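# Transfer top 96-well plate from rack K1 to nest N1

## Task

Lift the top 96-well plate off stack rack K1 and place it in plate nest N1. It must lie flat within the nest's locators, with its well A1 (the plate's cut-off corner) at the nest corner labelled A1. The plate underneath must stay in K1, undisturbed. The result counts only if it holds without the robot supporting it. Afterwards open the gripper and move it away.

## Robot and tools

Robot: two arms, left_arm and right_arm, each ending in a parallel two-finger gripper. Either arm may do the work, and the idle arm may be parked out of the way. The names do not refer to image sides.

Frame: one scene frame in metres, with its origin on the table top midway between the arms. +x points out over the table, +z points up, and left_arm sits on the +y side. Orientations are quaternions written w first (qw, qx, qy, qz). In gripper terms, the fingers extend along the gripper's +z axis and close along its y axis. end_effector_position is the spot between the pads when they are shut. Closed fingertips reach about 33 mm past that spot; fully open, about 9 mm. Closing pushes the tips roughly 24 mm further out, so leave that much room above any surface. Reported hand positions can be somewhat off, more so at long reach.

Row format, used by every moving tool: 20 numbers. Positions 1-10 are left_arm: x, y, z, qw, qx, qy, qz, then gripper position, force_limit, speed. Positions 11-20 are the same ten for right_arm. Both arms always appear. x, y, z and the quaternion form an absolute target pose in the scene frame, not an offset. The three gripper numbers each lie in [-1, 1]:
- position: +1 is fully open (140 mm), about -0.8 brings the pads together, and -1 closes until something blocks the fingers.
- force_limit: squeeze strength, roughly 14 N at -1, 60 N at 0 and 107 N at +1.
- speed: pad speed, roughly 30 mm/s at -1, 140 at 0 and 250 at +1.
To leave a gripper unchanged, repeat its previous three numbers, because 0 is itself a command. To hold an arm still, resend its last reported pose and keep resending that same quaternion. Do not copy the drifting reported quaternion.

execute_actions(actions): a list of actions. Each action is a list of 1 to 15 rows, and each row lasts one control step of 1/30 s. An action always runs 15 steps, about 0.5 s; if it has fewer rows, the last row is repeated. An empty list just returns state and images. Two checks limit each step:
- Refusal: if any target lies more than 0.6 m from its gripper's current position along any of that gripper's axes, the action is rejected for both arms. If the first action fails this check, or any action is malformed, nothing in the call runs.
- Clipping: every step, the commanded pose is clipped to within 70 mm and 16 degrees of the measured pose, so a distant target can need several actions.

move(target, speed, blocking): target is one 20-number row of absolute poses plus gripper numbers; the gripper numbers are applied at the start. Each gripper travels in a straight line, and both paths finish together, taking 0.5 to 10 s; anything longer is cut off at 10 s. speed is in m/s, from 0.002 to 0.5 with a default of 0.25; rotation is capped at twice that value in rad/s. Paths do not avoid obstacles or the other arm, grippers lag behind them, and near full stretch a gripper can overshoot the speed. Faster contact and targets set deeper past the contact both hit harder. The result adds a move: line giving the outcome and any limits:
- Outcomes: done, off_target, moving, held or fault. If only one arm is named, the other finished fine.
- held: a check blocked that arm's final step.
- limits=paced: the pose was clipped.
- limits=held: some steps were blocked along the way, and the arm may then surge.
With blocking=false the call returns after 0.5 s. Until the move has finished, use wait or stop before sending new rows or moves.

wait(seconds): 0 to 10 s. The arms hold their last commands and a running move continues; it returns early if the move ends. stop(): brakes a running move, needing more room at higher speed. The fingers are not affected.

zoom_image(camera, region): camera is cam_high, cam_left_wrist or cam_right_wrist. region is [x0, y0, x1, y1] in pixels, with (0,0) at the top left and at most 504x504. Images are 504x504. cam_high is a fixed pinhole camera looking down from above the table; the wrist cameras are fisheye. Calibration lines give K, distortion and T_world_to_cam, but each can be off by a few degrees or millimetres.

finished_scene(scene): ends the current scene, given its number. It cannot be undone, and the result reports success. Before calling it, release the plate and move clear.

Result lines:
- State line: each gripper's position and quaternion.
- Hand target: the pose each controller is currently driving toward.
- pose unreachable: a clearance check altered or blocked that arm's command.
- object_status: 0 moving; 1 stopped while opening; 2 stopped while closing, meaning a grasp; 3 at the requested position or pads met.
- position_measured: counts, with 3 fully open and 230 pads touching.
- Joint torques and external joint torques: the latter estimate outside load, including held weight.
- Warnings: MOTOR HOT, TORQUE FAULT, OVER-TEMPERATURE FAULT.

Gripping: close with position -1 and confirm status 2. To squeeze harder while holding, raise force_limit and switch position between -1 and -0.98.

Joint ranges (rad), base to gripper:
- waist ±2.744
- shoulder ±1.784
- upper arm roll ±2.901
- elbow -3.042 to -0.152
- forearm roll ±2.807
- wrist pitch 0.544 to 4.517
- wrist roll ±3.016

Load limits (N m):
- waist, shoulder: 35
- upper arm roll: 32
- elbow: 30
- forearm roll, wrist pitch, wrist roll: 12
Hitting a load limit freezes that arm for 10 s and drops the rest of the call. Holding loads heats the motors, and overheating brakes the arm.

Avoid:
- dropping or slamming the plate, and knocking the lower plate out of K1
- pressing hard into the rack or nest
- letting anything leave the table, which ends the scene
- arm-to-arm collisions or pushes

Expect brief tugs on a held part or nudges to loose items, so grip firmly and check the grasp.

Each tool is called after "Call:" as name(argument=value, ...), one argument or row to a line, values as JSON.

## Session

Call:
execute_actions(
  actions=[],
)

Call:
zoom_image(
  camera="cam_high",
  region=[0,0,504,504],
)

Scene clock: 0.00 s.
left_arm: end_effector_position=(+0.4912, +0.3129, +0.4140) position_measured=3 object_status=3 end_effector_quat_wxyz=(+0.008, +0.883, -0.469, -0.004) | right_arm: end_effector_position=(+0.2561, +0.0374, +0.2349) position_measured=3 object_status=3 end_effector_quat_wxyz=(-0.034, +0.976, -0.148, -0.156)
Joint positions: left_arm=[ 0.016 -0.002 -0.005 -1.568 -0.013  1.555 -0.789] | right_arm=[ 0.937 -0.104 -0.028 -2.155  0.306  1.901 -0.611]
Joint velocities: left_arm=[-0.001  0.     0.001  0.001 -0.     0.001 -0.   ] | right_arm=[-0.001 -0.001  0.001 -0.    -0.001  0.    -0.002]
Joint torques (N m, as the joint torque sensors report them, + toward a larger angle): no reading
External joint torques (N m, as the arm's controller estimates them; a push from outside toward a larger angle lowers the number): no reading
Hand target (left_arm): +0.491, +0.313, +0.414; +0.008, +0.883, -0.469, -0.004
Hand target (right_arm): +0.256, +0.037, +0.235; -0.034, +0.976, -0.148, -0.156

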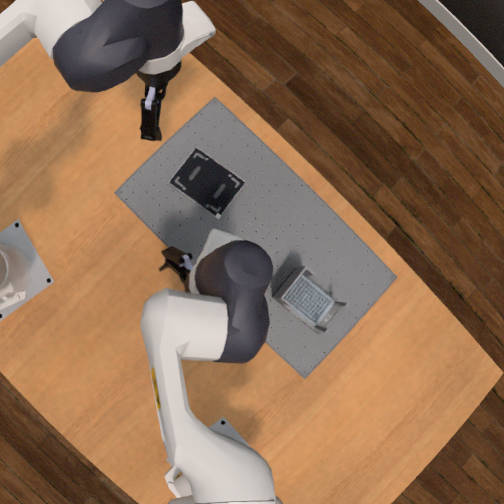

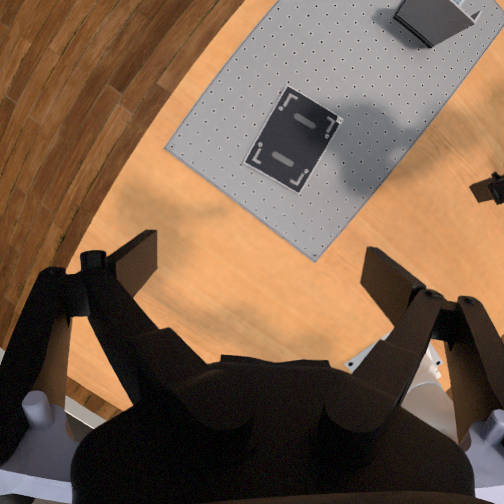

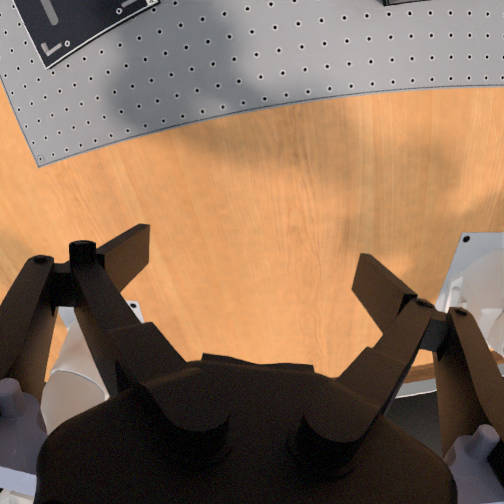

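Region (0, 0, 504, 504) of cam_high's 504x504 image, scaled by 1.000.

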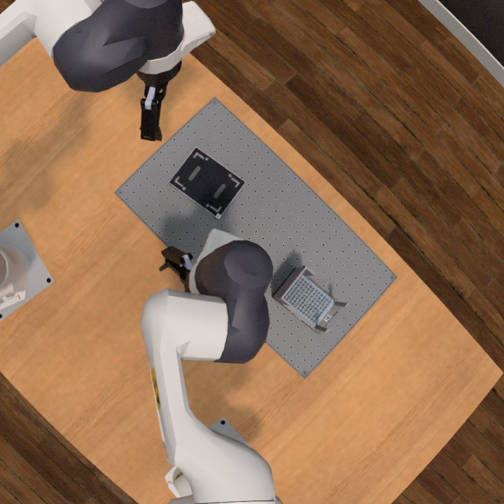

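Call:
zoom_image(
  camera="cam_high",
  region=[260,250,360,350],
)

Call:
zoom_image(
  camera="cam_high",
  region=[160,135,260,235],
)

Region (260, 250, 360, 350) of cam_high's 504x504 image, scaled by 5.040, with more detail than that image has.

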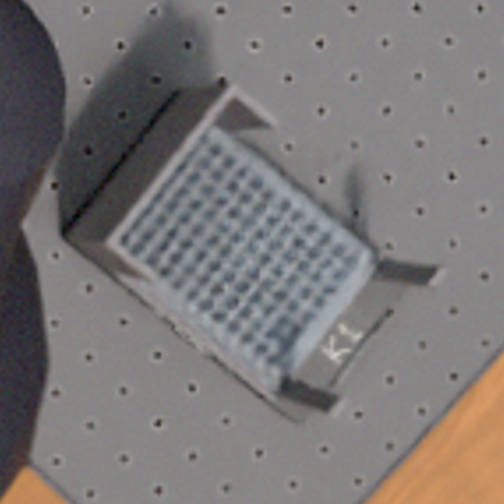

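Region (160, 135, 260, 235) of cam_high's 504x504 image, scaled by 5.040, with more detail than that image has.

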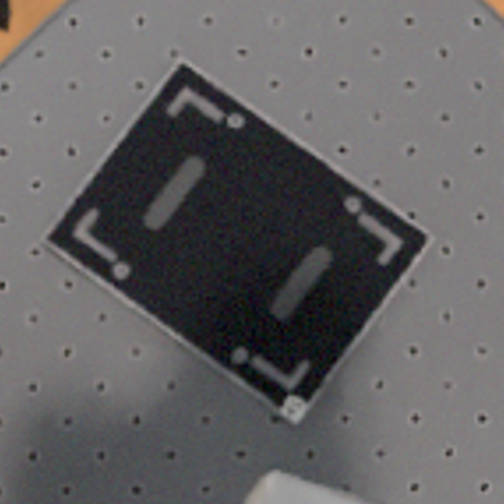

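Call:
move(
  target=[0.49,0.25,0.4,0,0.749,-0.663,0,1,0,0,0.2,-0.45,0.3,0,1,0,0,1,0,0],
  speed=0.4,
)

Call:
move(
  target=[0.457,-0.11,0.22,0,0.749,-0.663,0,1,0,0,0.2,-0.55,0.3,0,1,0,0,1,0,0],
  speed=0.4,
)

Call:
zoom_image(
  camera="cam_left_wrist",
  region=[130,80,380,330],
)

Scene clock: 13.03 s.
left_arm: end_effector_position=(+0.4897, +0.2515, +0.4003) position_measured=3 object_status=3 end_effector_quat_wxyz=(+0.001, +0.753, -0.658, -0.001) | right_arm: end_effector_position=(+0.2023, -0.4543, +0.3001) position_measured=3 object_status=3 end_effector_quat_wxyz=(+0.003, +1.000, -0.007, +0.003)
Joint positions: left_arm=[-0.04   0.027 -0.066 -1.57   0.001  1.594 -0.446] | right_arm=[ 0.663 -1.31  -0.545 -2.64  -0.54   1.402 -1.281]
Joint velocities: left_arm=[-0.001 -0.001  0.001 -0.001 -0.     0.001  0.016] | right_arm=[ 0.008 -0.004 -0.003  0.    -0.007 -0.012 -0.016]
Joint torques (N m, as the joint torque sensors report them, + toward a larger angle): left_arm=[ -0.62 -33.75  -0.97  23.26   1.18   2.83   0.4 ] | right_arm=[ 1.59  9.33  9.67 20.56 -0.25  2.31 -0.35]
External joint torques (N m, as the arm's controller estimates them; a push from outside toward a larger angle lowers the number): left_arm=[-0.68 -1.22 -0.99 -0.55  0.36  0.31  0.4 ] | right_arm=[ 1.62 -1.05 -1.6   1.38 -1.08 -0.23 -0.35]
Hand target (left_arm): +0.490, +0.251, +0.400; -0.000, +0.749, -0.663, -0.001
Hand target (right_arm): +0.202, -0.456, +0.300; +0.004, +1.000, +0.001, +0.002
Off the commanded pose (left_arm): 0.002 m, 1 deg.
Off the commanded pose (right_arm): 0.005 m, 1 deg.
move: off_target (right_arm)
camera_calibration (this result's frames):
cam_left_wrist: T_world_to_cam=[[-0.978473, -0.206272, 0.00656753, 0.533718], [-0.194636, 0.932919, 0.302952, -0.255083], [-0.0686176, 0.295152, -0.952983, 0.531201], [0, 0, 0, 1]] pos_world=[0.50903, 0.191278, 0.579998]
cam_right_wrist: T_world_to_cam=[[0.11289, -0.993606, 0.00190317, -0.470374], [-0.951947, -0.107608, 0.286735, 0.0663731], [-0.284697, -0.0341812, -0.958008, 0.518933], [0, 0, 0, 1]] pos_world=[0.264023, -0.442487, 0.479005]

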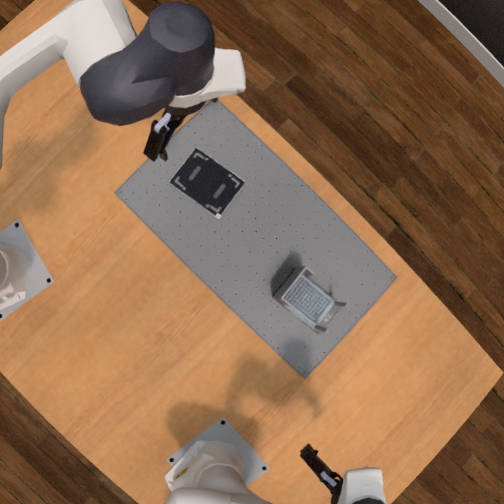

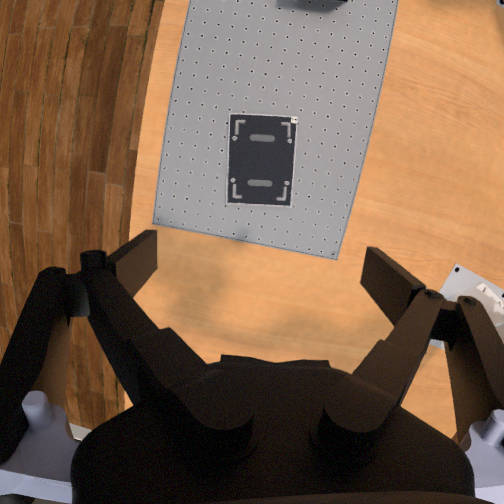

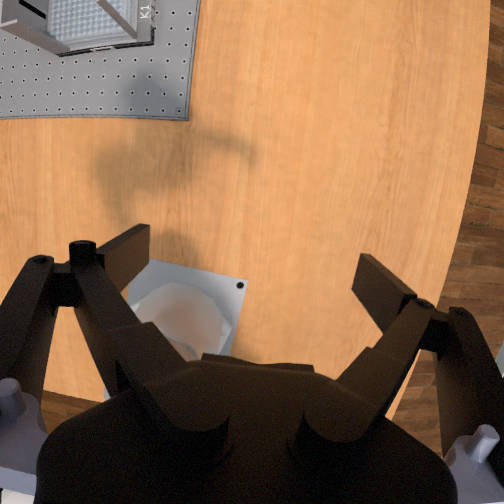

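Scene clock: 15.00 s.
left_arm: end_effector_position=(+0.4624, -0.1072, +0.2212) position_measured=3 object_status=3 end_effector_quat_wxyz=(-0.002, +0.745, -0.667, -0.002) | right_arm: end_effector_position=(+0.2001, -0.5499, +0.2996) position_measured=3 object_status=3 end_effector_quat_wxyz=(-0.000, +1.000, -0.006, +0.001)
Joint positions: left_arm=[-0.494  0.653 -0.166 -1.122  0.106  1.763 -0.964] | right_arm=[ 0.667 -1.354 -0.722 -2.519 -0.73   1.318 -1.432]
Joint velocities: left_arm=[ 0.     0.001 -0.     0.004 -0.    -0.009 -0.026] | right_arm=[ 0.    -0.001 -0.001 -0.     0.     0.    -0.007]
Joint torques (N m, as the joint torque sensors report them, + toward a larger angle): left_arm=[ -1.15 -53.38  -0.98  24.65   0.16   2.17  -0.2 ] | right_arm=[ 1.4  13.74 15.51 17.01 -0.13  2.34 -0.3 ]
External joint torques (N m, as the arm's controller estimates them; a push from outside toward a larger angle lowers the number): left_arm=[-1.31 -1.82  1.03  0.25 -0.68 -0.36 -0.2 ] | right_arm=[ 1.43  0.3  -0.54  1.22 -0.97 -0.19 -0.3 ]
Hand target (left_arm): +0.461, -0.107, +0.221; -0.001, +0.750, -0.662, -0.004
Hand target (right_arm): +0.200, -0.551, +0.299; +0.000, +1.000, -0.001, +0.000
Off the commanded pose (left_arm): 0.006 m, 1 deg.
Off the commanded pose (right_arm): 0.000 m, 1 deg.
move: off_target (left_arm)
camera_calibration (this result's frames):
cam_left_wrist: T_world_to_cam=[[-0.983214, -0.182425, 0.00326135, 0.439728], [-0.172664, 0.936089, 0.306472, 0.117867], [-0.058961, 0.300765, -0.951874, 0.460377], [0, 0, 0, 1]] pos_world=[0.479843, -0.168582, 0.400664]
cam_right_wrist: T_world_to_cam=[[0.114968, -0.993363, -0.00363753, -0.563756], [-0.950741, -0.111094, 0.289395, 0.0512102], [-0.287879, -0.0298127, -0.957203, 0.517281], [0, 0, 0, 1]] pos_world=[0.262416, -0.538904, 0.478272]

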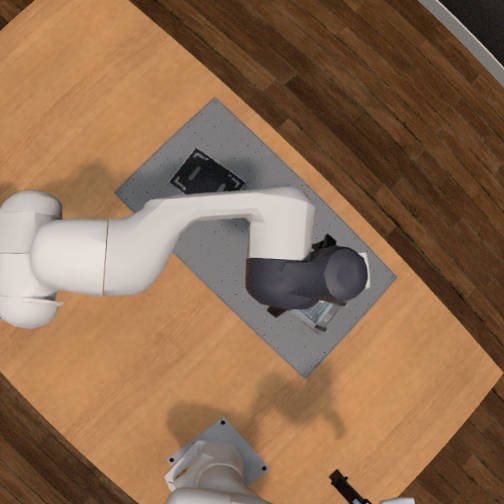

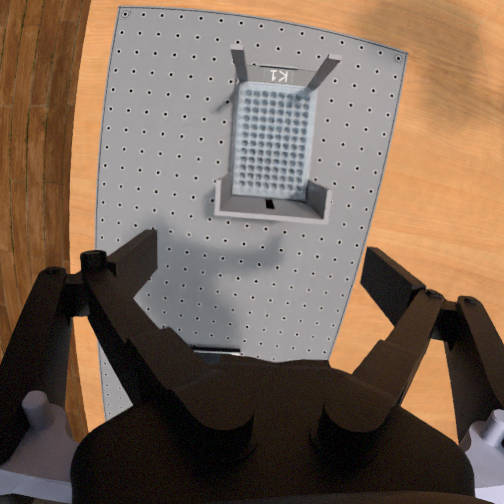

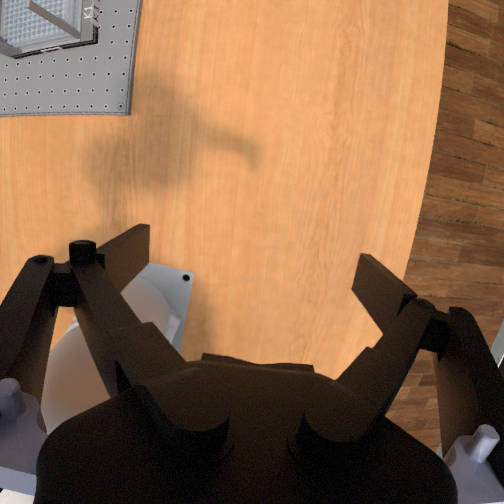

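Region (130, 80, 380, 330) of cam_left_wrist's 504x504 image, scaled by 2.016, with more detail than that image has.

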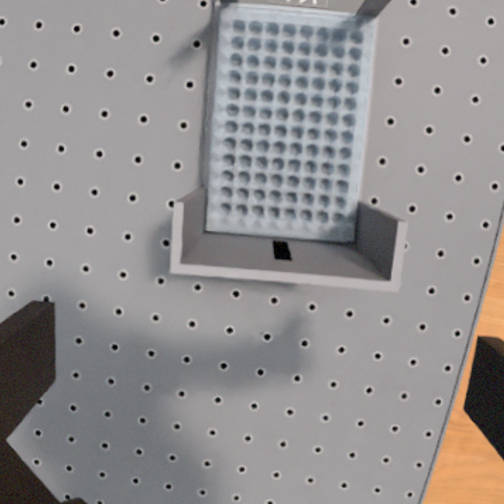

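Call:
zoom_image(
  camera="cam_left_wrist",
  region=[220,40,350,130],
)

Call:
move(
  target=[0.457,-0.185,0.18,0,0.749,-0.663,0,1,0,0,0.2,-0.5,0.3,0,1,0,0,1,0,0],
)

Call:
zoom_image(
  camera="cam_left_wrist",
  region=[130,80,380,330],
)

Call:
zoom_image(
  camera="cam_right_wrist",
  region=[0,0,200,100],
)

Region (220, 40, 350, 130) of cam_left_wrist's 504x504 image, scaled by 3.877, with more detail than that image has; it fills the top 349 rows of this view, and the rest is white.

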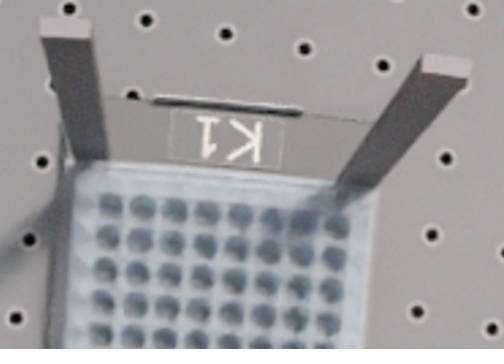

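Scene clock: 27.87 s.
left_arm: end_effector_position=(+0.4591, -0.1848, +0.1807) position_measured=3 object_status=3 end_effector_quat_wxyz=(+0.002, +0.747, -0.665, +0.005) | right_arm: end_effector_position=(+0.2000, -0.5006, +0.3003) position_measured=3 object_status=3 end_effector_quat_wxyz=(+0.000, +1.000, +0.005, -0.001)
Joint positions: left_arm=[-0.627  1.067 -0.142 -0.501  0.121  1.576 -1.017] | right_arm=[ 0.667 -1.34  -0.637 -2.585 -0.636  1.349 -1.371]
Joint velocities: left_arm=[-0.001  0.     0.001  0.006 -0.002 -0.016 -0.   ] | right_arm=[ 0.001  0.001 -0.    -0.001  0.    -0.001  0.004]
Joint torques (N m, as the joint torque sensors report them, + toward a larger angle): left_arm=[ -1.14 -59.93   0.12  23.21   0.73   2.16  -0.23] | right_arm=[-1.05 13.21 15.58 16.15  1.58  3.06  0.43]
External joint torques (N m, as the arm's controller estimates them; a push from outside toward a larger angle lowers the number): left_arm=[-1.15 -2.28  1.02 -0.26 -0.1  -0.4  -0.23] | right_arm=[-1.07  1.15  1.91 -1.23  0.73  0.55  0.43]
Hand target (left_arm): +0.458, -0.184, +0.180; +0.001, +0.748, -0.663, +0.003
Hand target (right_arm): +0.200, -0.499, +0.300; -0.000, +1.000, +0.000, -0.000
Off the commanded pose (left_arm): 0.002 m, 1 deg.
Off the commanded pose (right_arm): 0.001 m, 1 deg.
elbow stopped short (left arm): the move would have taken joint 4 (elbow) straighter than the controller allows; a more bent joint 4 avoids this.
move: done
camera_calibration (this result's frames):
cam_left_wrist: T_world_to_cam=[[-0.982174, -0.187972, 0.000921092, 0.421367], [-0.179573, 0.939712, 0.291023, 0.209051], [-0.0555697, 0.28567, -0.956716, 0.441454], [0, 0, 0, 1]] pos_world=[0.475927, -0.243353, 0.361119]
cam_right_wrist: T_world_to_cam=[[0.135323, -0.990795, -0.00349957, -0.517576], [-0.947453, -0.130435, 0.292093, 0.0452636], [-0.289861, -0.0362113, -0.956383, 0.516385], [0, 0, 0, 1]] pos_world=[0.262605, -0.488209, 0.47883]

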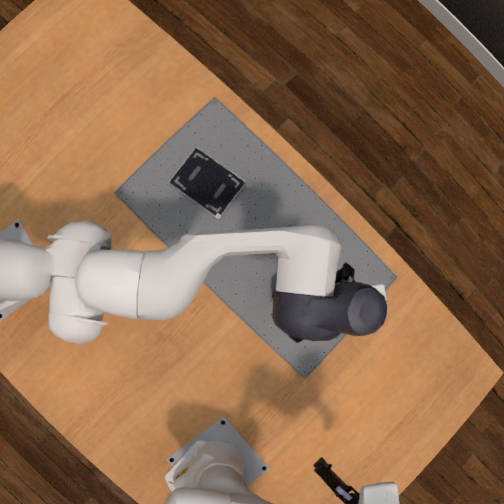

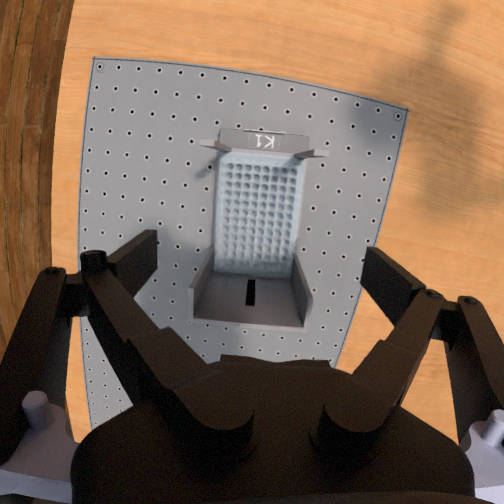

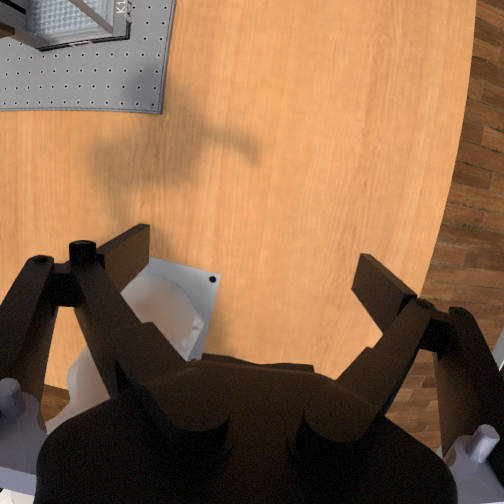

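Region (130, 80, 380, 330) of cam_left_wrist's 504x504 image, scaled by 2.016, with more detail than that image has.

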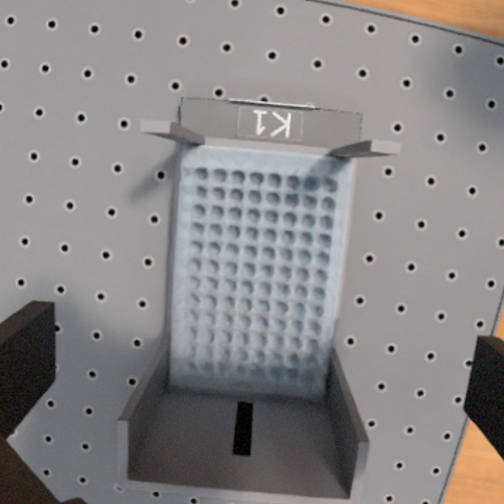

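Region (0, 0, 200, 100) of cam_right_wrist's 504x504 image, scaled by 2.520, with more detail than that image has.

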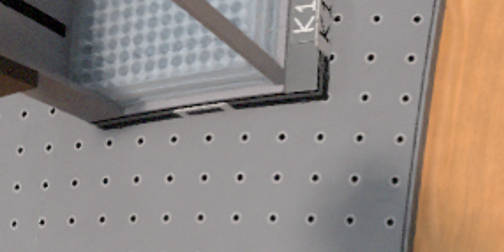

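Call:
zoom_image(
  camera="cam_left_wrist",
  region=[205,240,305,290],
)

Call:
zoom_image(
  camera="cam_left_wrist",
  region=[210,140,320,190],
)

Call:
move(
  target=[0.4,0.0,0.25,0,0.749,-0.663,0,1,0,0,0.25,-0.45,0.3,0,0.9,0.43,0,1,0,0],
  speed=0.4,
)

Call:
move(
  target=[0.25,0.55,0.3,0,0.749,-0.663,0,1,0,0,0.45,-0.19,0.2,0,0.663,0.749,0,0.6,0,0],
  speed=0.4,
)

Call:
zoom_image(
  camera="cam_right_wrist",
  region=[150,100,350,300],
)

Region (205, 240, 305, 290) of cam_left_wrist's 504x504 image, scaled by 5.040, with more detail than that image has.

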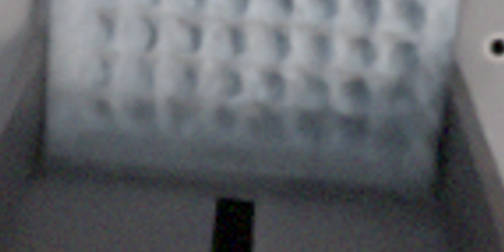

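Region (210, 140, 320, 190) of cam_left_wrist's 504x504 image, scaled by 4.582, with more detail than that image has; it fills the top 229 rows of this view, and the rest is white.

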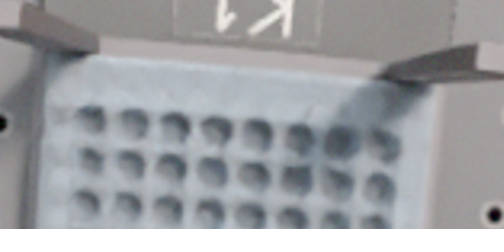

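Scene clock: 36.73 s.
left_arm: end_effector_position=(+0.3978, -0.0010, +0.2494) position_measured=3 object_status=3 end_effector_quat_wxyz=(-0.003, +0.753, -0.658, -0.000) | right_arm: end_effector_position=(+0.2484, -0.4483, +0.2997) position_measured=3 object_status=3 end_effector_quat_wxyz=(-0.003, +0.905, +0.425, -0.002)
Joint positions: left_arm=[-0.402  0.187 -0.17  -1.752  0.04   1.936 -0.922] | right_arm=[ 1.192 -1.489 -0.721 -2.512 -0.782  1.184 -1.815]
Joint velocities: left_arm=[-0.     0.002 -0.     0.001 -0.001  0.003  0.014] | right_arm=[ 0.005 -0.006 -0.     0.001 -0.002 -0.013 -0.024]
Joint torques (N m, as the joint torque sensors report them, + toward a larger angle): left_arm=[  0.06 -41.06  -1.95  22.96  -0.04   2.86   0.52] | right_arm=[ 1.83 16.17 16.17 14.55 -0.19  2.39 -0.36]
External joint torques (N m, as the arm's controller estimates them; a push from outside toward a larger angle lowers the number): left_arm=[ 0.12 -3.01 -1.07 -1.37 -0.83  0.33  0.52] | right_arm=[ 1.91 -0.39 -0.35  0.91 -1.03 -0.12 -0.36]
Hand target (left_arm): +0.397, -0.002, +0.250; -0.002, +0.749, -0.662, +0.001
Hand target (right_arm): +0.249, -0.450, +0.299; -0.003, +0.902, +0.431, -0.003
Off the commanded pose (left_arm): 0.003 m, 1 deg.
Off the commanded pose (right_arm): 0.002 m, 1 deg.
move: done
camera_calibration (this result's frames):
cam_left_wrist: T_world_to_cam=[[-0.978821, -0.204716, -0.00106616, 0.394729], [-0.195231, 0.931873, 0.305773, 0.00779686], [-0.0616032, 0.299505, -0.952104, 0.452513], [0, 0, 0, 1]] pos_world=[0.415768, -0.0619879, 0.428876]
cam_right_wrist: T_world_to_cam=[[0.843264, -0.537389, -0.0108454, -0.442679], [-0.511567, -0.808609, 0.290603, -0.3138], [-0.164937, -0.239507, -0.956782, 0.409693], [0, 0, 0, 1]] pos_world=[0.280339, -0.393508, 0.478377]

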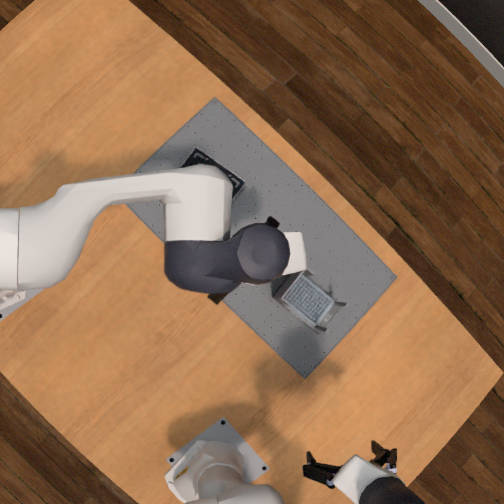

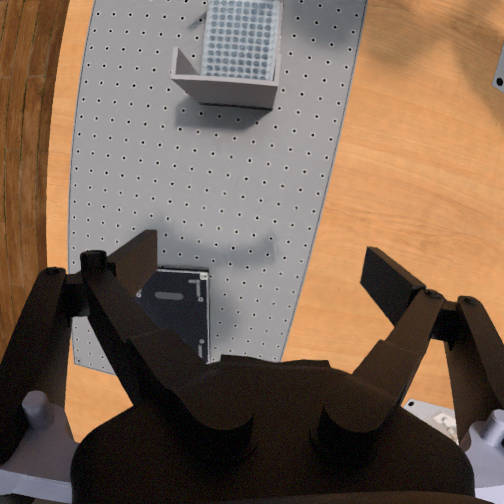

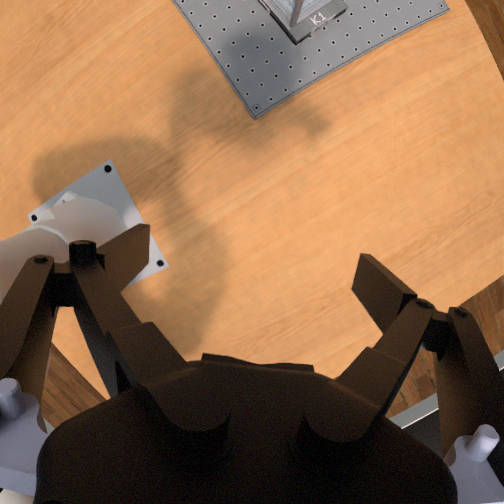

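Scene clock: 39.13 s.
left_arm: end_effector_position=(+0.2450, +0.5443, +0.2996) position_measured=3 object_status=3 end_effector_quat_wxyz=(+0.001, +0.753, -0.658, +0.006) | right_arm: end_effector_position=(+0.4498, -0.1896, +0.2003) position_measured=53 object_status=3 end_effector_quat_wxyz=(-0.001, +0.670, +0.742, -0.003)
Joint positions: left_arm=[-0.132 -0.943  0.533 -2.537  0.417  1.666 -0.177] | right_arm=[ 2.175 -1.257 -1.256 -2.151 -1.132  1.489 -2.12 ]
Joint velocities: left_arm=[-0.006 -0.002  0.004 -0.001  0.006 -0.008  0.021] | right_arm=[ 0.001 -0.    -0.001  0.001 -0.     0.    -0.02 ]
Joint torques (N m, as the joint torque sensors report them, + toward a larger angle): left_arm=[ -1.43   0.36 -10.61  22.33   1.38   1.99   0.39] | right_arm=[ 1.26 21.42 26.79 10.33  0.01  2.37 -0.33]
External joint torques (N m, as the arm's controller estimates them; a push from outside toward a larger angle lowers the number): left_arm=[-1.43 -1.6   0.75  0.37  0.6  -0.53  0.39] | right_arm=[ 1.24  0.05 -0.3   0.81 -0.9  -0.11 -0.33]
Hand target (left_arm): +0.244, +0.545, +0.300; +0.001, +0.749, -0.663, +0.005
Hand target (right_arm): +0.451, -0.190, +0.199; -0.000, +0.665, +0.747, -0.004
Off the commanded pose (left_arm): 0.008 m, 1 deg.
Off the commanded pose (right_arm): 0.001 m, 1 deg.
move: off_target (left_arm)
camera_calibration (this result's frames):
cam_left_wrist: T_world_to_cam=[[-0.97867, -0.205432, -0.00168869, 0.357427], [-0.196956, 0.935888, 0.292099, -0.543212], [-0.0584263, 0.286201, -0.956386, 0.335326], [0, 0, 0, 1]] pos_world=[0.262406, 0.485842, 0.479977]
cam_right_wrist: T_world_to_cam=[[0.974152, 0.225676, -0.00993986, -0.388917], [0.21869, -0.931143, 0.291799, -0.324585], [0.0565966, -0.28643, -0.956428, 0.301139], [0, 0, 0, 1]] pos_world=[0.432804, -0.128211, 0.378866]

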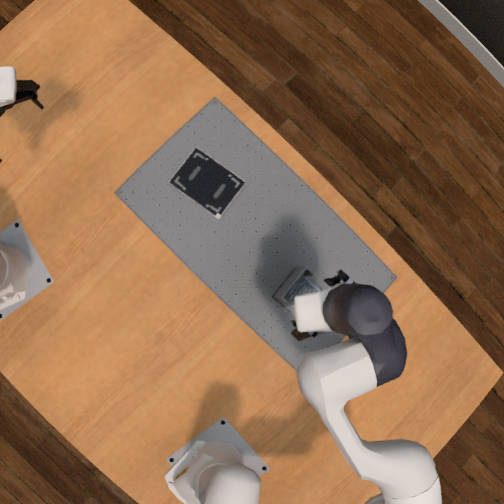

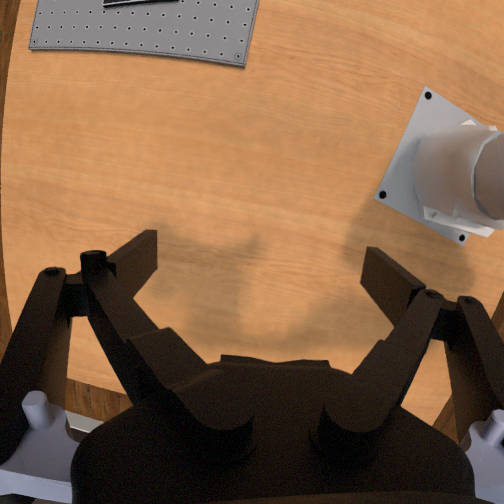

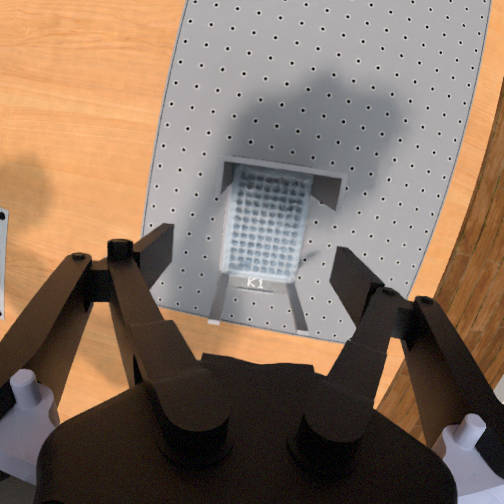

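Region (150, 100, 350, 300) of cam_right_wrist's 504x504 image, scaled by 2.520, with more detail than that image has.

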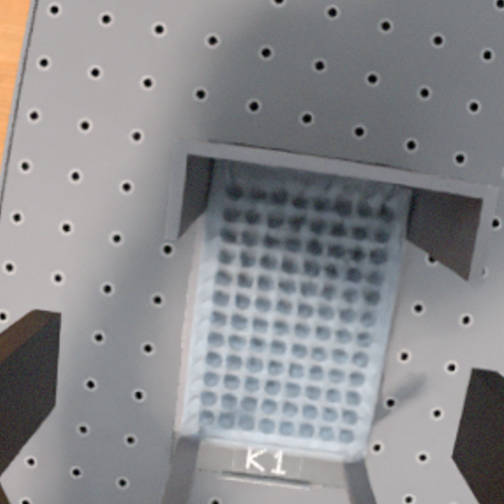

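Call:
move(
  target=[0.25,0.55,0.3,0,0.749,-0.663,0,1,0,0,0.485,0.17,0.2,0,0.65,0.76,0,0.6,0,0],
  speed=0.3,
)

Scene clock: 45.00 s.
left_arm: end_effector_position=(+0.2488, +0.5491, +0.2998) position_measured=3 object_status=3 end_effector_quat_wxyz=(+0.001, +0.751, -0.661, -0.000) | right_arm: end_effector_position=(+0.4877, +0.1659, +0.2002) position_measured=53 object_status=3 end_effector_quat_wxyz=(-0.095, +0.615, +0.739, +0.257)
Joint positions: left_arm=[-0.143 -0.92   0.544 -2.52   0.425  1.665 -0.168] | right_arm=[ 2.747 -1.179 -1.585 -1.929 -1.305  2.265 -1.907]
Joint velocities: left_arm=[ 0.     0.001 -0.     0.     0.001 -0.     0.   ] | right_arm=[ 0.001 -0.012  0.008 -0.002 -0.031  0.     0.038]
Joint torques (N m, as the joint torque sensors report them, + toward a larger angle): left_arm=[ -1.8    1.7  -10.86  22.16   1.37   2.75   0.34] | right_arm=[ 0.95 27.55 33.14  7.87  0.01  3.81  0.44]
External joint torques (N m, as the arm's controller estimates them; a push from outside toward a larger angle lowers the number): left_arm=[-1.82  0.27  0.63  0.08  0.57  0.25  0.34] | right_arm=[ 0.94 -0.77  3.11 -1.56 -0.85  0.43  0.41]
Hand target (left_arm): +0.250, +0.550, +0.300; -0.000, +0.749, -0.663, +0.000
Hand target (right_arm): +0.487, +0.167, +0.202; -0.096, +0.619, +0.735, +0.258
Off the commanded pose (left_arm): 0.001 m, 0 deg.
Off the commanded pose (right_arm): 0.005 m, 32 deg; orientation clipped at the last step of the last action.
joint sent to its limit (right arm) — the command would take joint 1 (waist) past its upper limit, so that joint was sent only as far as its limit.
move: off_target (right_arm); limits=paced
camera_calibration (this result's frames):
cam_left_wrist: T_world_to_cam=[[-0.979977, -0.199024, 0.00583074, 0.356723], [-0.188089, 0.934949, 0.30082, -0.551296], [-0.0653218, 0.2937, -0.953663, 0.33113], [0, 0, 0, 1]] pos_world=[0.267517, 0.489177, 0.479547]
cam_right_wrist: T_world_to_cam=[[0.922952, 0.220873, 0.315237, -0.545465], [0.279201, -0.94792, -0.153278, 0.060535], [0.264965, 0.229483, -0.936553, 0.20951], [0, 0, 0, 1]] pos_world=[0.431024, 0.129782, 0.377447]

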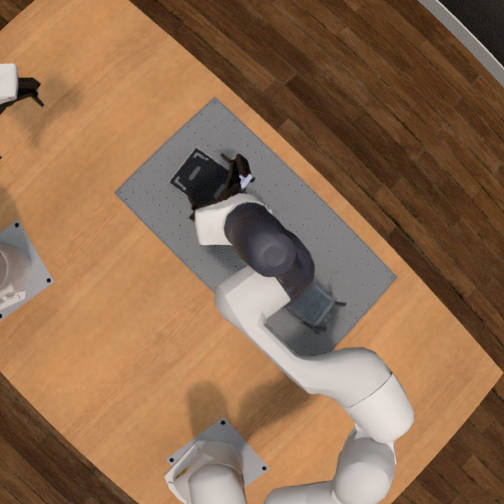

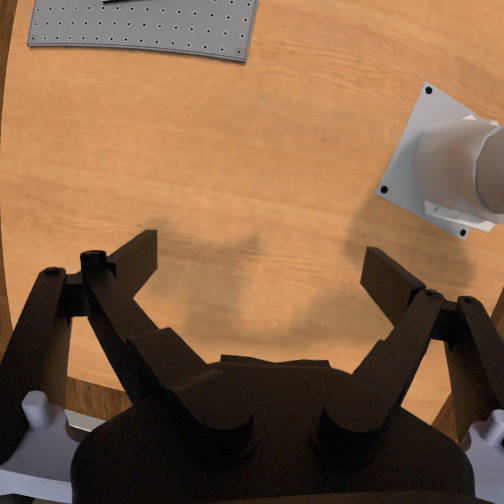

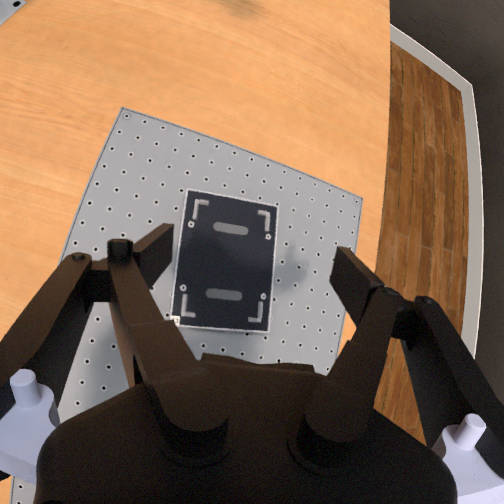

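Call:
move(
  target=[0.25,0.55,0.3,0,0.749,-0.663,0,1,0,0,0.45,-0.19,0.23,0,0.663,0.749,0,0.6,0,0],
  speed=0.4,
)

Call:
move(
  target=[0.25,0.55,0.3,0,0.749,-0.663,0,1,0,0,0.2,-0.5,0.3,0,1,0,0,0.6,0,0],
  speed=0.5,
)

Call:
move(
  target=[0.25,0.55,0.3,0,0.749,-0.663,0,1,0,0,0.256,0.037,0.26,0,0.99,-0.15,0,0.6,0,0],
  speed=0.4,
)

Scene clock: 52.30 s.
left_arm: end_effector_position=(+0.2490, +0.5492, +0.2998) position_measured=3 object_status=3 end_effector_quat_wxyz=(+0.001, +0.751, -0.661, -0.000) | right_arm: end_effector_position=(+0.4491, -0.1883, +0.2295) position_measured=53 object_status=3 end_effector_quat_wxyz=(-0.005, +0.668, +0.744, +0.002)
Joint positions: left_arm=[-0.143 -0.92   0.545 -2.519  0.426  1.665 -0.168] | right_arm=[ 2.089 -1.025 -1.252 -2.135 -0.94   1.628 -2.224]
Joint velocities: left_arm=[-0.    -0.     0.    -0.    -0.    -0.001  0.002] | right_arm=[ 0.    -0.007  0.001  0.001  0.001 -0.015 -0.027]
Joint torques (N m, as the joint torque sensors report them, + toward a larger angle): left_arm=[ -0.86   1.78 -11.19  22.19   1.36   2.76   0.36] | right_arm=[ 0.46 16.31 26.45 13.1   0.6   2.34 -0.28]
External joint torques (N m, as the arm's controller estimates them; a push from outside toward a larger angle lowers the number): left_arm=[-0.81  0.25  0.33  0.24  0.57  0.27  0.36] | right_arm=[ 0.43 -0.73  1.9  -0.96 -0.32 -0.19 -0.28]
Hand target (left_arm): +0.250, +0.550, +0.300; -0.000, +0.749, -0.663, -0.000
Hand target (right_arm): +0.448, -0.189, +0.230; -0.004, +0.661, +0.750, +0.001
Off the commanded pose (left_arm): 0.001 m, 0 deg.
Off the commanded pose (right_arm): 0.002 m, 1 deg.
move: done
camera_calibration (this result's frames):
cam_left_wrist: T_world_to_cam=[[-0.980041, -0.198713, 0.00564652, 0.356749], [-0.187844, 0.934986, 0.300858, -0.551416], [-0.0650638, 0.293793, -0.953652, 0.331066], [0, 0, 0, 1]] pos_world=[0.267589, 0.489192, 0.479606]
cam_right_wrist: T_world_to_cam=[[0.972636, 0.232251, -0.00623369, -0.387228], [0.224593, -0.933016, 0.281138, -0.332304], [0.0594785, -0.274844, -0.959647, 0.33108], [0, 0, 0, 1]] pos_world=[0.431573, -0.129116, 0.40873]

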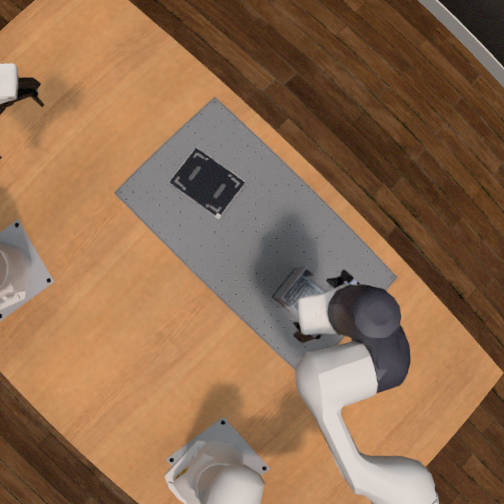

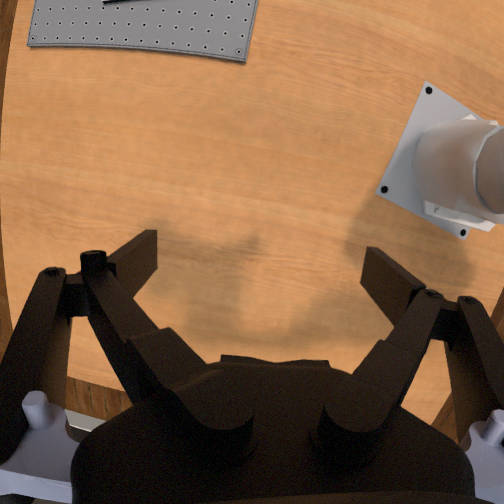

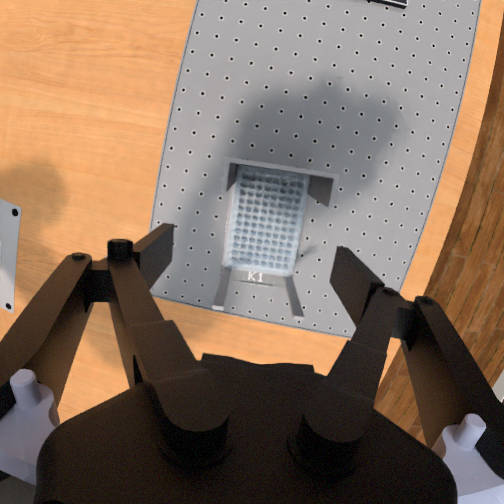

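Scene clock: 54.70 s.
left_arm: end_effector_position=(+0.2490, +0.5492, +0.2998) position_measured=3 object_status=3 end_effector_quat_wxyz=(+0.001, +0.751, -0.661, -0.000) | right_arm: end_effector_position=(+0.2011, -0.5023, +0.3006) position_measured=53 object_status=3 end_effector_quat_wxyz=(+0.000, +1.000, +0.010, +0.006)
Joint positions: left_arm=[-0.144 -0.92   0.545 -2.519  0.426  1.665 -0.168] | right_arm=[ 0.583 -1.297 -0.614 -2.597 -0.601  1.405 -1.445]
Joint velocities: left_arm=[ 0.001 -0.001  0.    -0.001 -0.    -0.    -0.003] | right_arm=[-0.009  0.006  0.002 -0.001  0.009  0.     0.015]
Joint torques (N m, as the joint torque sensors report them, + toward a larger angle): left_arm=[ -1.38   1.82 -10.92  22.17   1.35   2.74   0.35] | right_arm=[-1.32 12.25 15.02 17.57  1.67  3.05  0.4 ]
External joint torques (N m, as the arm's controller estimates them; a push from outside toward a larger angle lowers the number): left_arm=[-1.39  0.35  0.56  0.16  0.55  0.24  0.35] | right_arm=[-1.37  1.53  2.09 -0.75  0.82  0.5   0.4 ]
Hand target (left_arm): +0.250, +0.550, +0.300; -0.000, +0.749, -0.663, +0.000
Hand target (right_arm): +0.201, -0.501, +0.300; -0.000, +1.000, +0.003, +0.005
Off the commanded pose (left_arm): 0.001 m, 0 deg.
Off the commanded pose (right_arm): 0.003 m, 1 deg.
move: done
camera_calibration (this result's frames):
cam_left_wrist: T_world_to_cam=[[-0.980054, -0.198651, 0.0056237, 0.356746], [-0.187791, 0.934995, 0.300862, -0.551437], [-0.0650246, 0.293805, -0.953651, 0.331055], [0, 0, 0, 1]] pos_world=[0.267602, 0.489194, 0.479611]
cam_right_wrist: T_world_to_cam=[[0.145259, -0.989392, -0.00152397, -0.521313], [-0.949639, -0.139855, 0.280405, 0.0451689], [-0.277643, -0.0392842, -0.959881, 0.514011], [0, 0, 0, 1]] pos_world=[0.261331, -0.489273, 0.479929]

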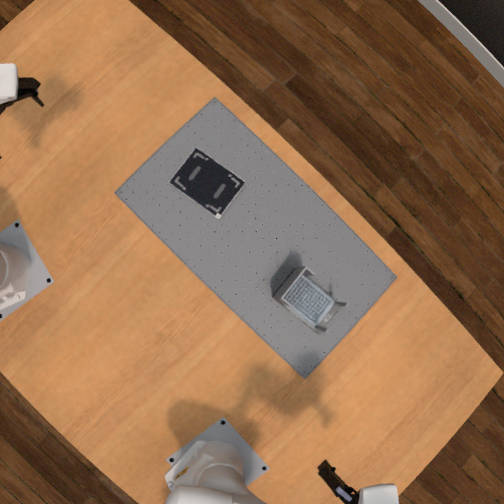

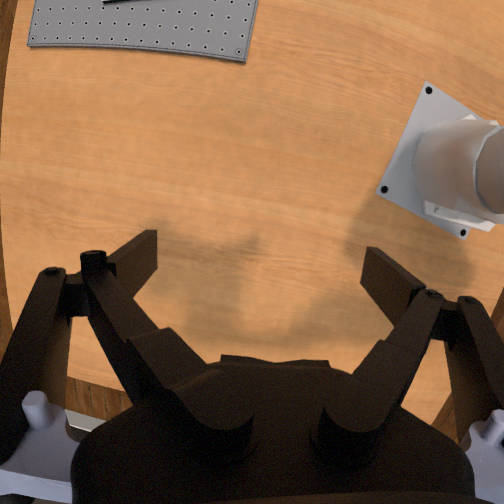

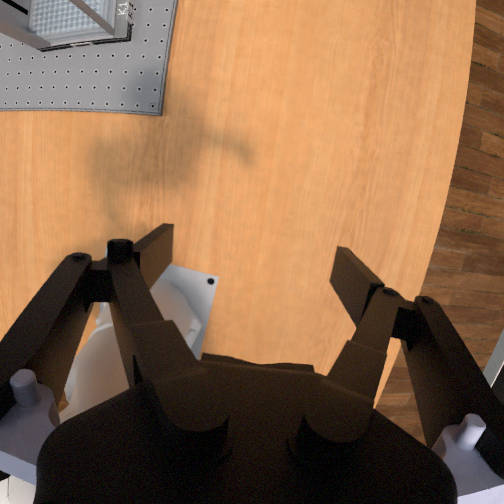

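Scene clock: 57.20 s.
left_arm: end_effector_position=(+0.2490, +0.5492, +0.2998) position_measured=3 object_status=3 end_effector_quat_wxyz=(+0.001, +0.751, -0.661, -0.000) | right_arm: end_effector_position=(+0.2509, +0.0444, +0.2599) position_measured=53 object_status=3 end_effector_quat_wxyz=(-0.004, +0.990, -0.140, -0.007)
Joint positions: left_arm=[-0.144 -0.92   0.545 -2.519  0.426  1.665 -0.168] | right_arm=[ 0.703 -0.239  0.361 -2.212  0.108  1.986 -0.408]
Joint velocities: left_arm=[ 0.001  0.     0.    -0.     0.    -0.001  0.002] | right_arm=[-0.     0.     0.001  0.001 -0.002  0.     0.032]
Joint torques (N m, as the joint torque sensors report them, + toward a larger angle): left_arm=[ -1.17   1.74 -10.99  22.18   1.39   2.74   0.36] | right_arm=[ -1.25 -20.57  -1.04  25.5   -0.24   2.38   0.39]
External joint torques (N m, as the arm's controller estimates them; a push from outside toward a larger angle lowers the number): left_arm=[-1.17  0.24  0.49  0.23  0.59  0.25  0.36] | right_arm=[-1.19  0.88  1.78  1.35 -1.   -0.13  0.39]
Hand target (left_arm): +0.250, +0.550, +0.300; -0.000, +0.749, -0.663, +0.000
Hand target (right_arm): +0.252, +0.044, +0.260; -0.002, +0.989, -0.148, -0.006
Off the commanded pose (left_arm): 0.001 m, 0 deg.
Off the commanded pose (right_arm): 0.009 m, 1 deg.
move: off_target (right_arm)
camera_calibration (this result's frames):
cam_left_wrist: T_world_to_cam=[[-0.980066, -0.198593, 0.00559683, 0.356748], [-0.187744, 0.935005, 0.300862, -0.551459], [-0.0649822, 0.293814, -0.953651, 0.331046], [0, 0, 0, 1]] pos_world=[0.267616, 0.489198, 0.479619]
cam_right_wrist: T_world_to_cam=[[-0.154931, -0.987867, -0.0107752, 0.0899557], [-0.941757, 0.144387, 0.303721, 0.159781], [-0.29848, 0.0572034, -0.9527, 0.509265], [0, 0, 0, 1]] pos_world=[0.316417, 0.0366623, 0.437618]

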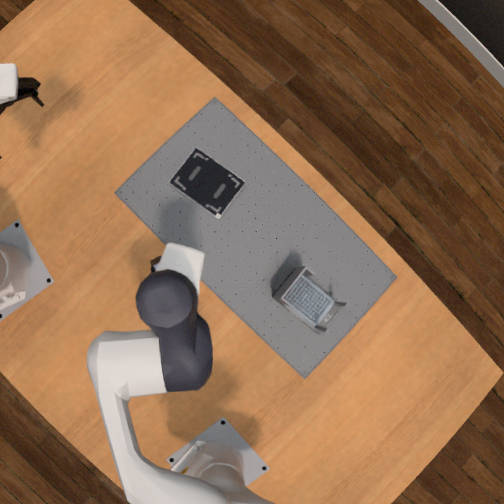

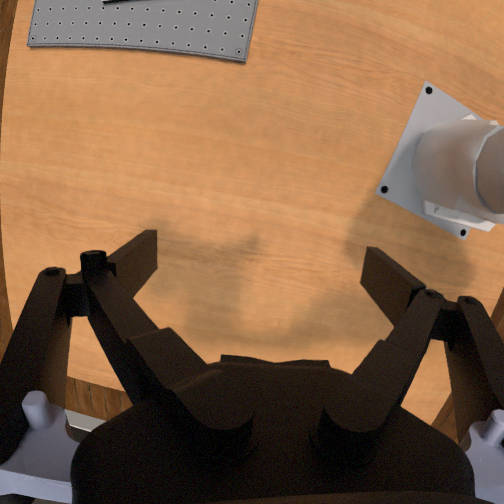

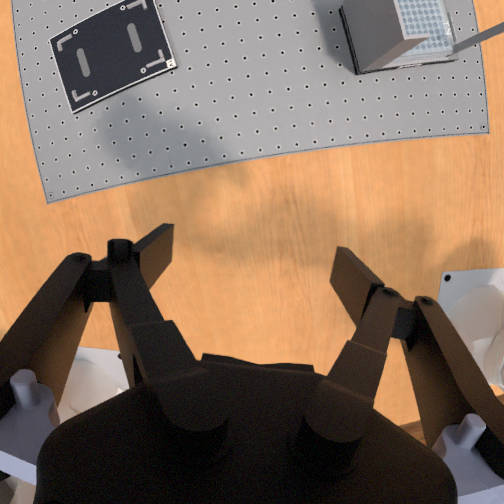

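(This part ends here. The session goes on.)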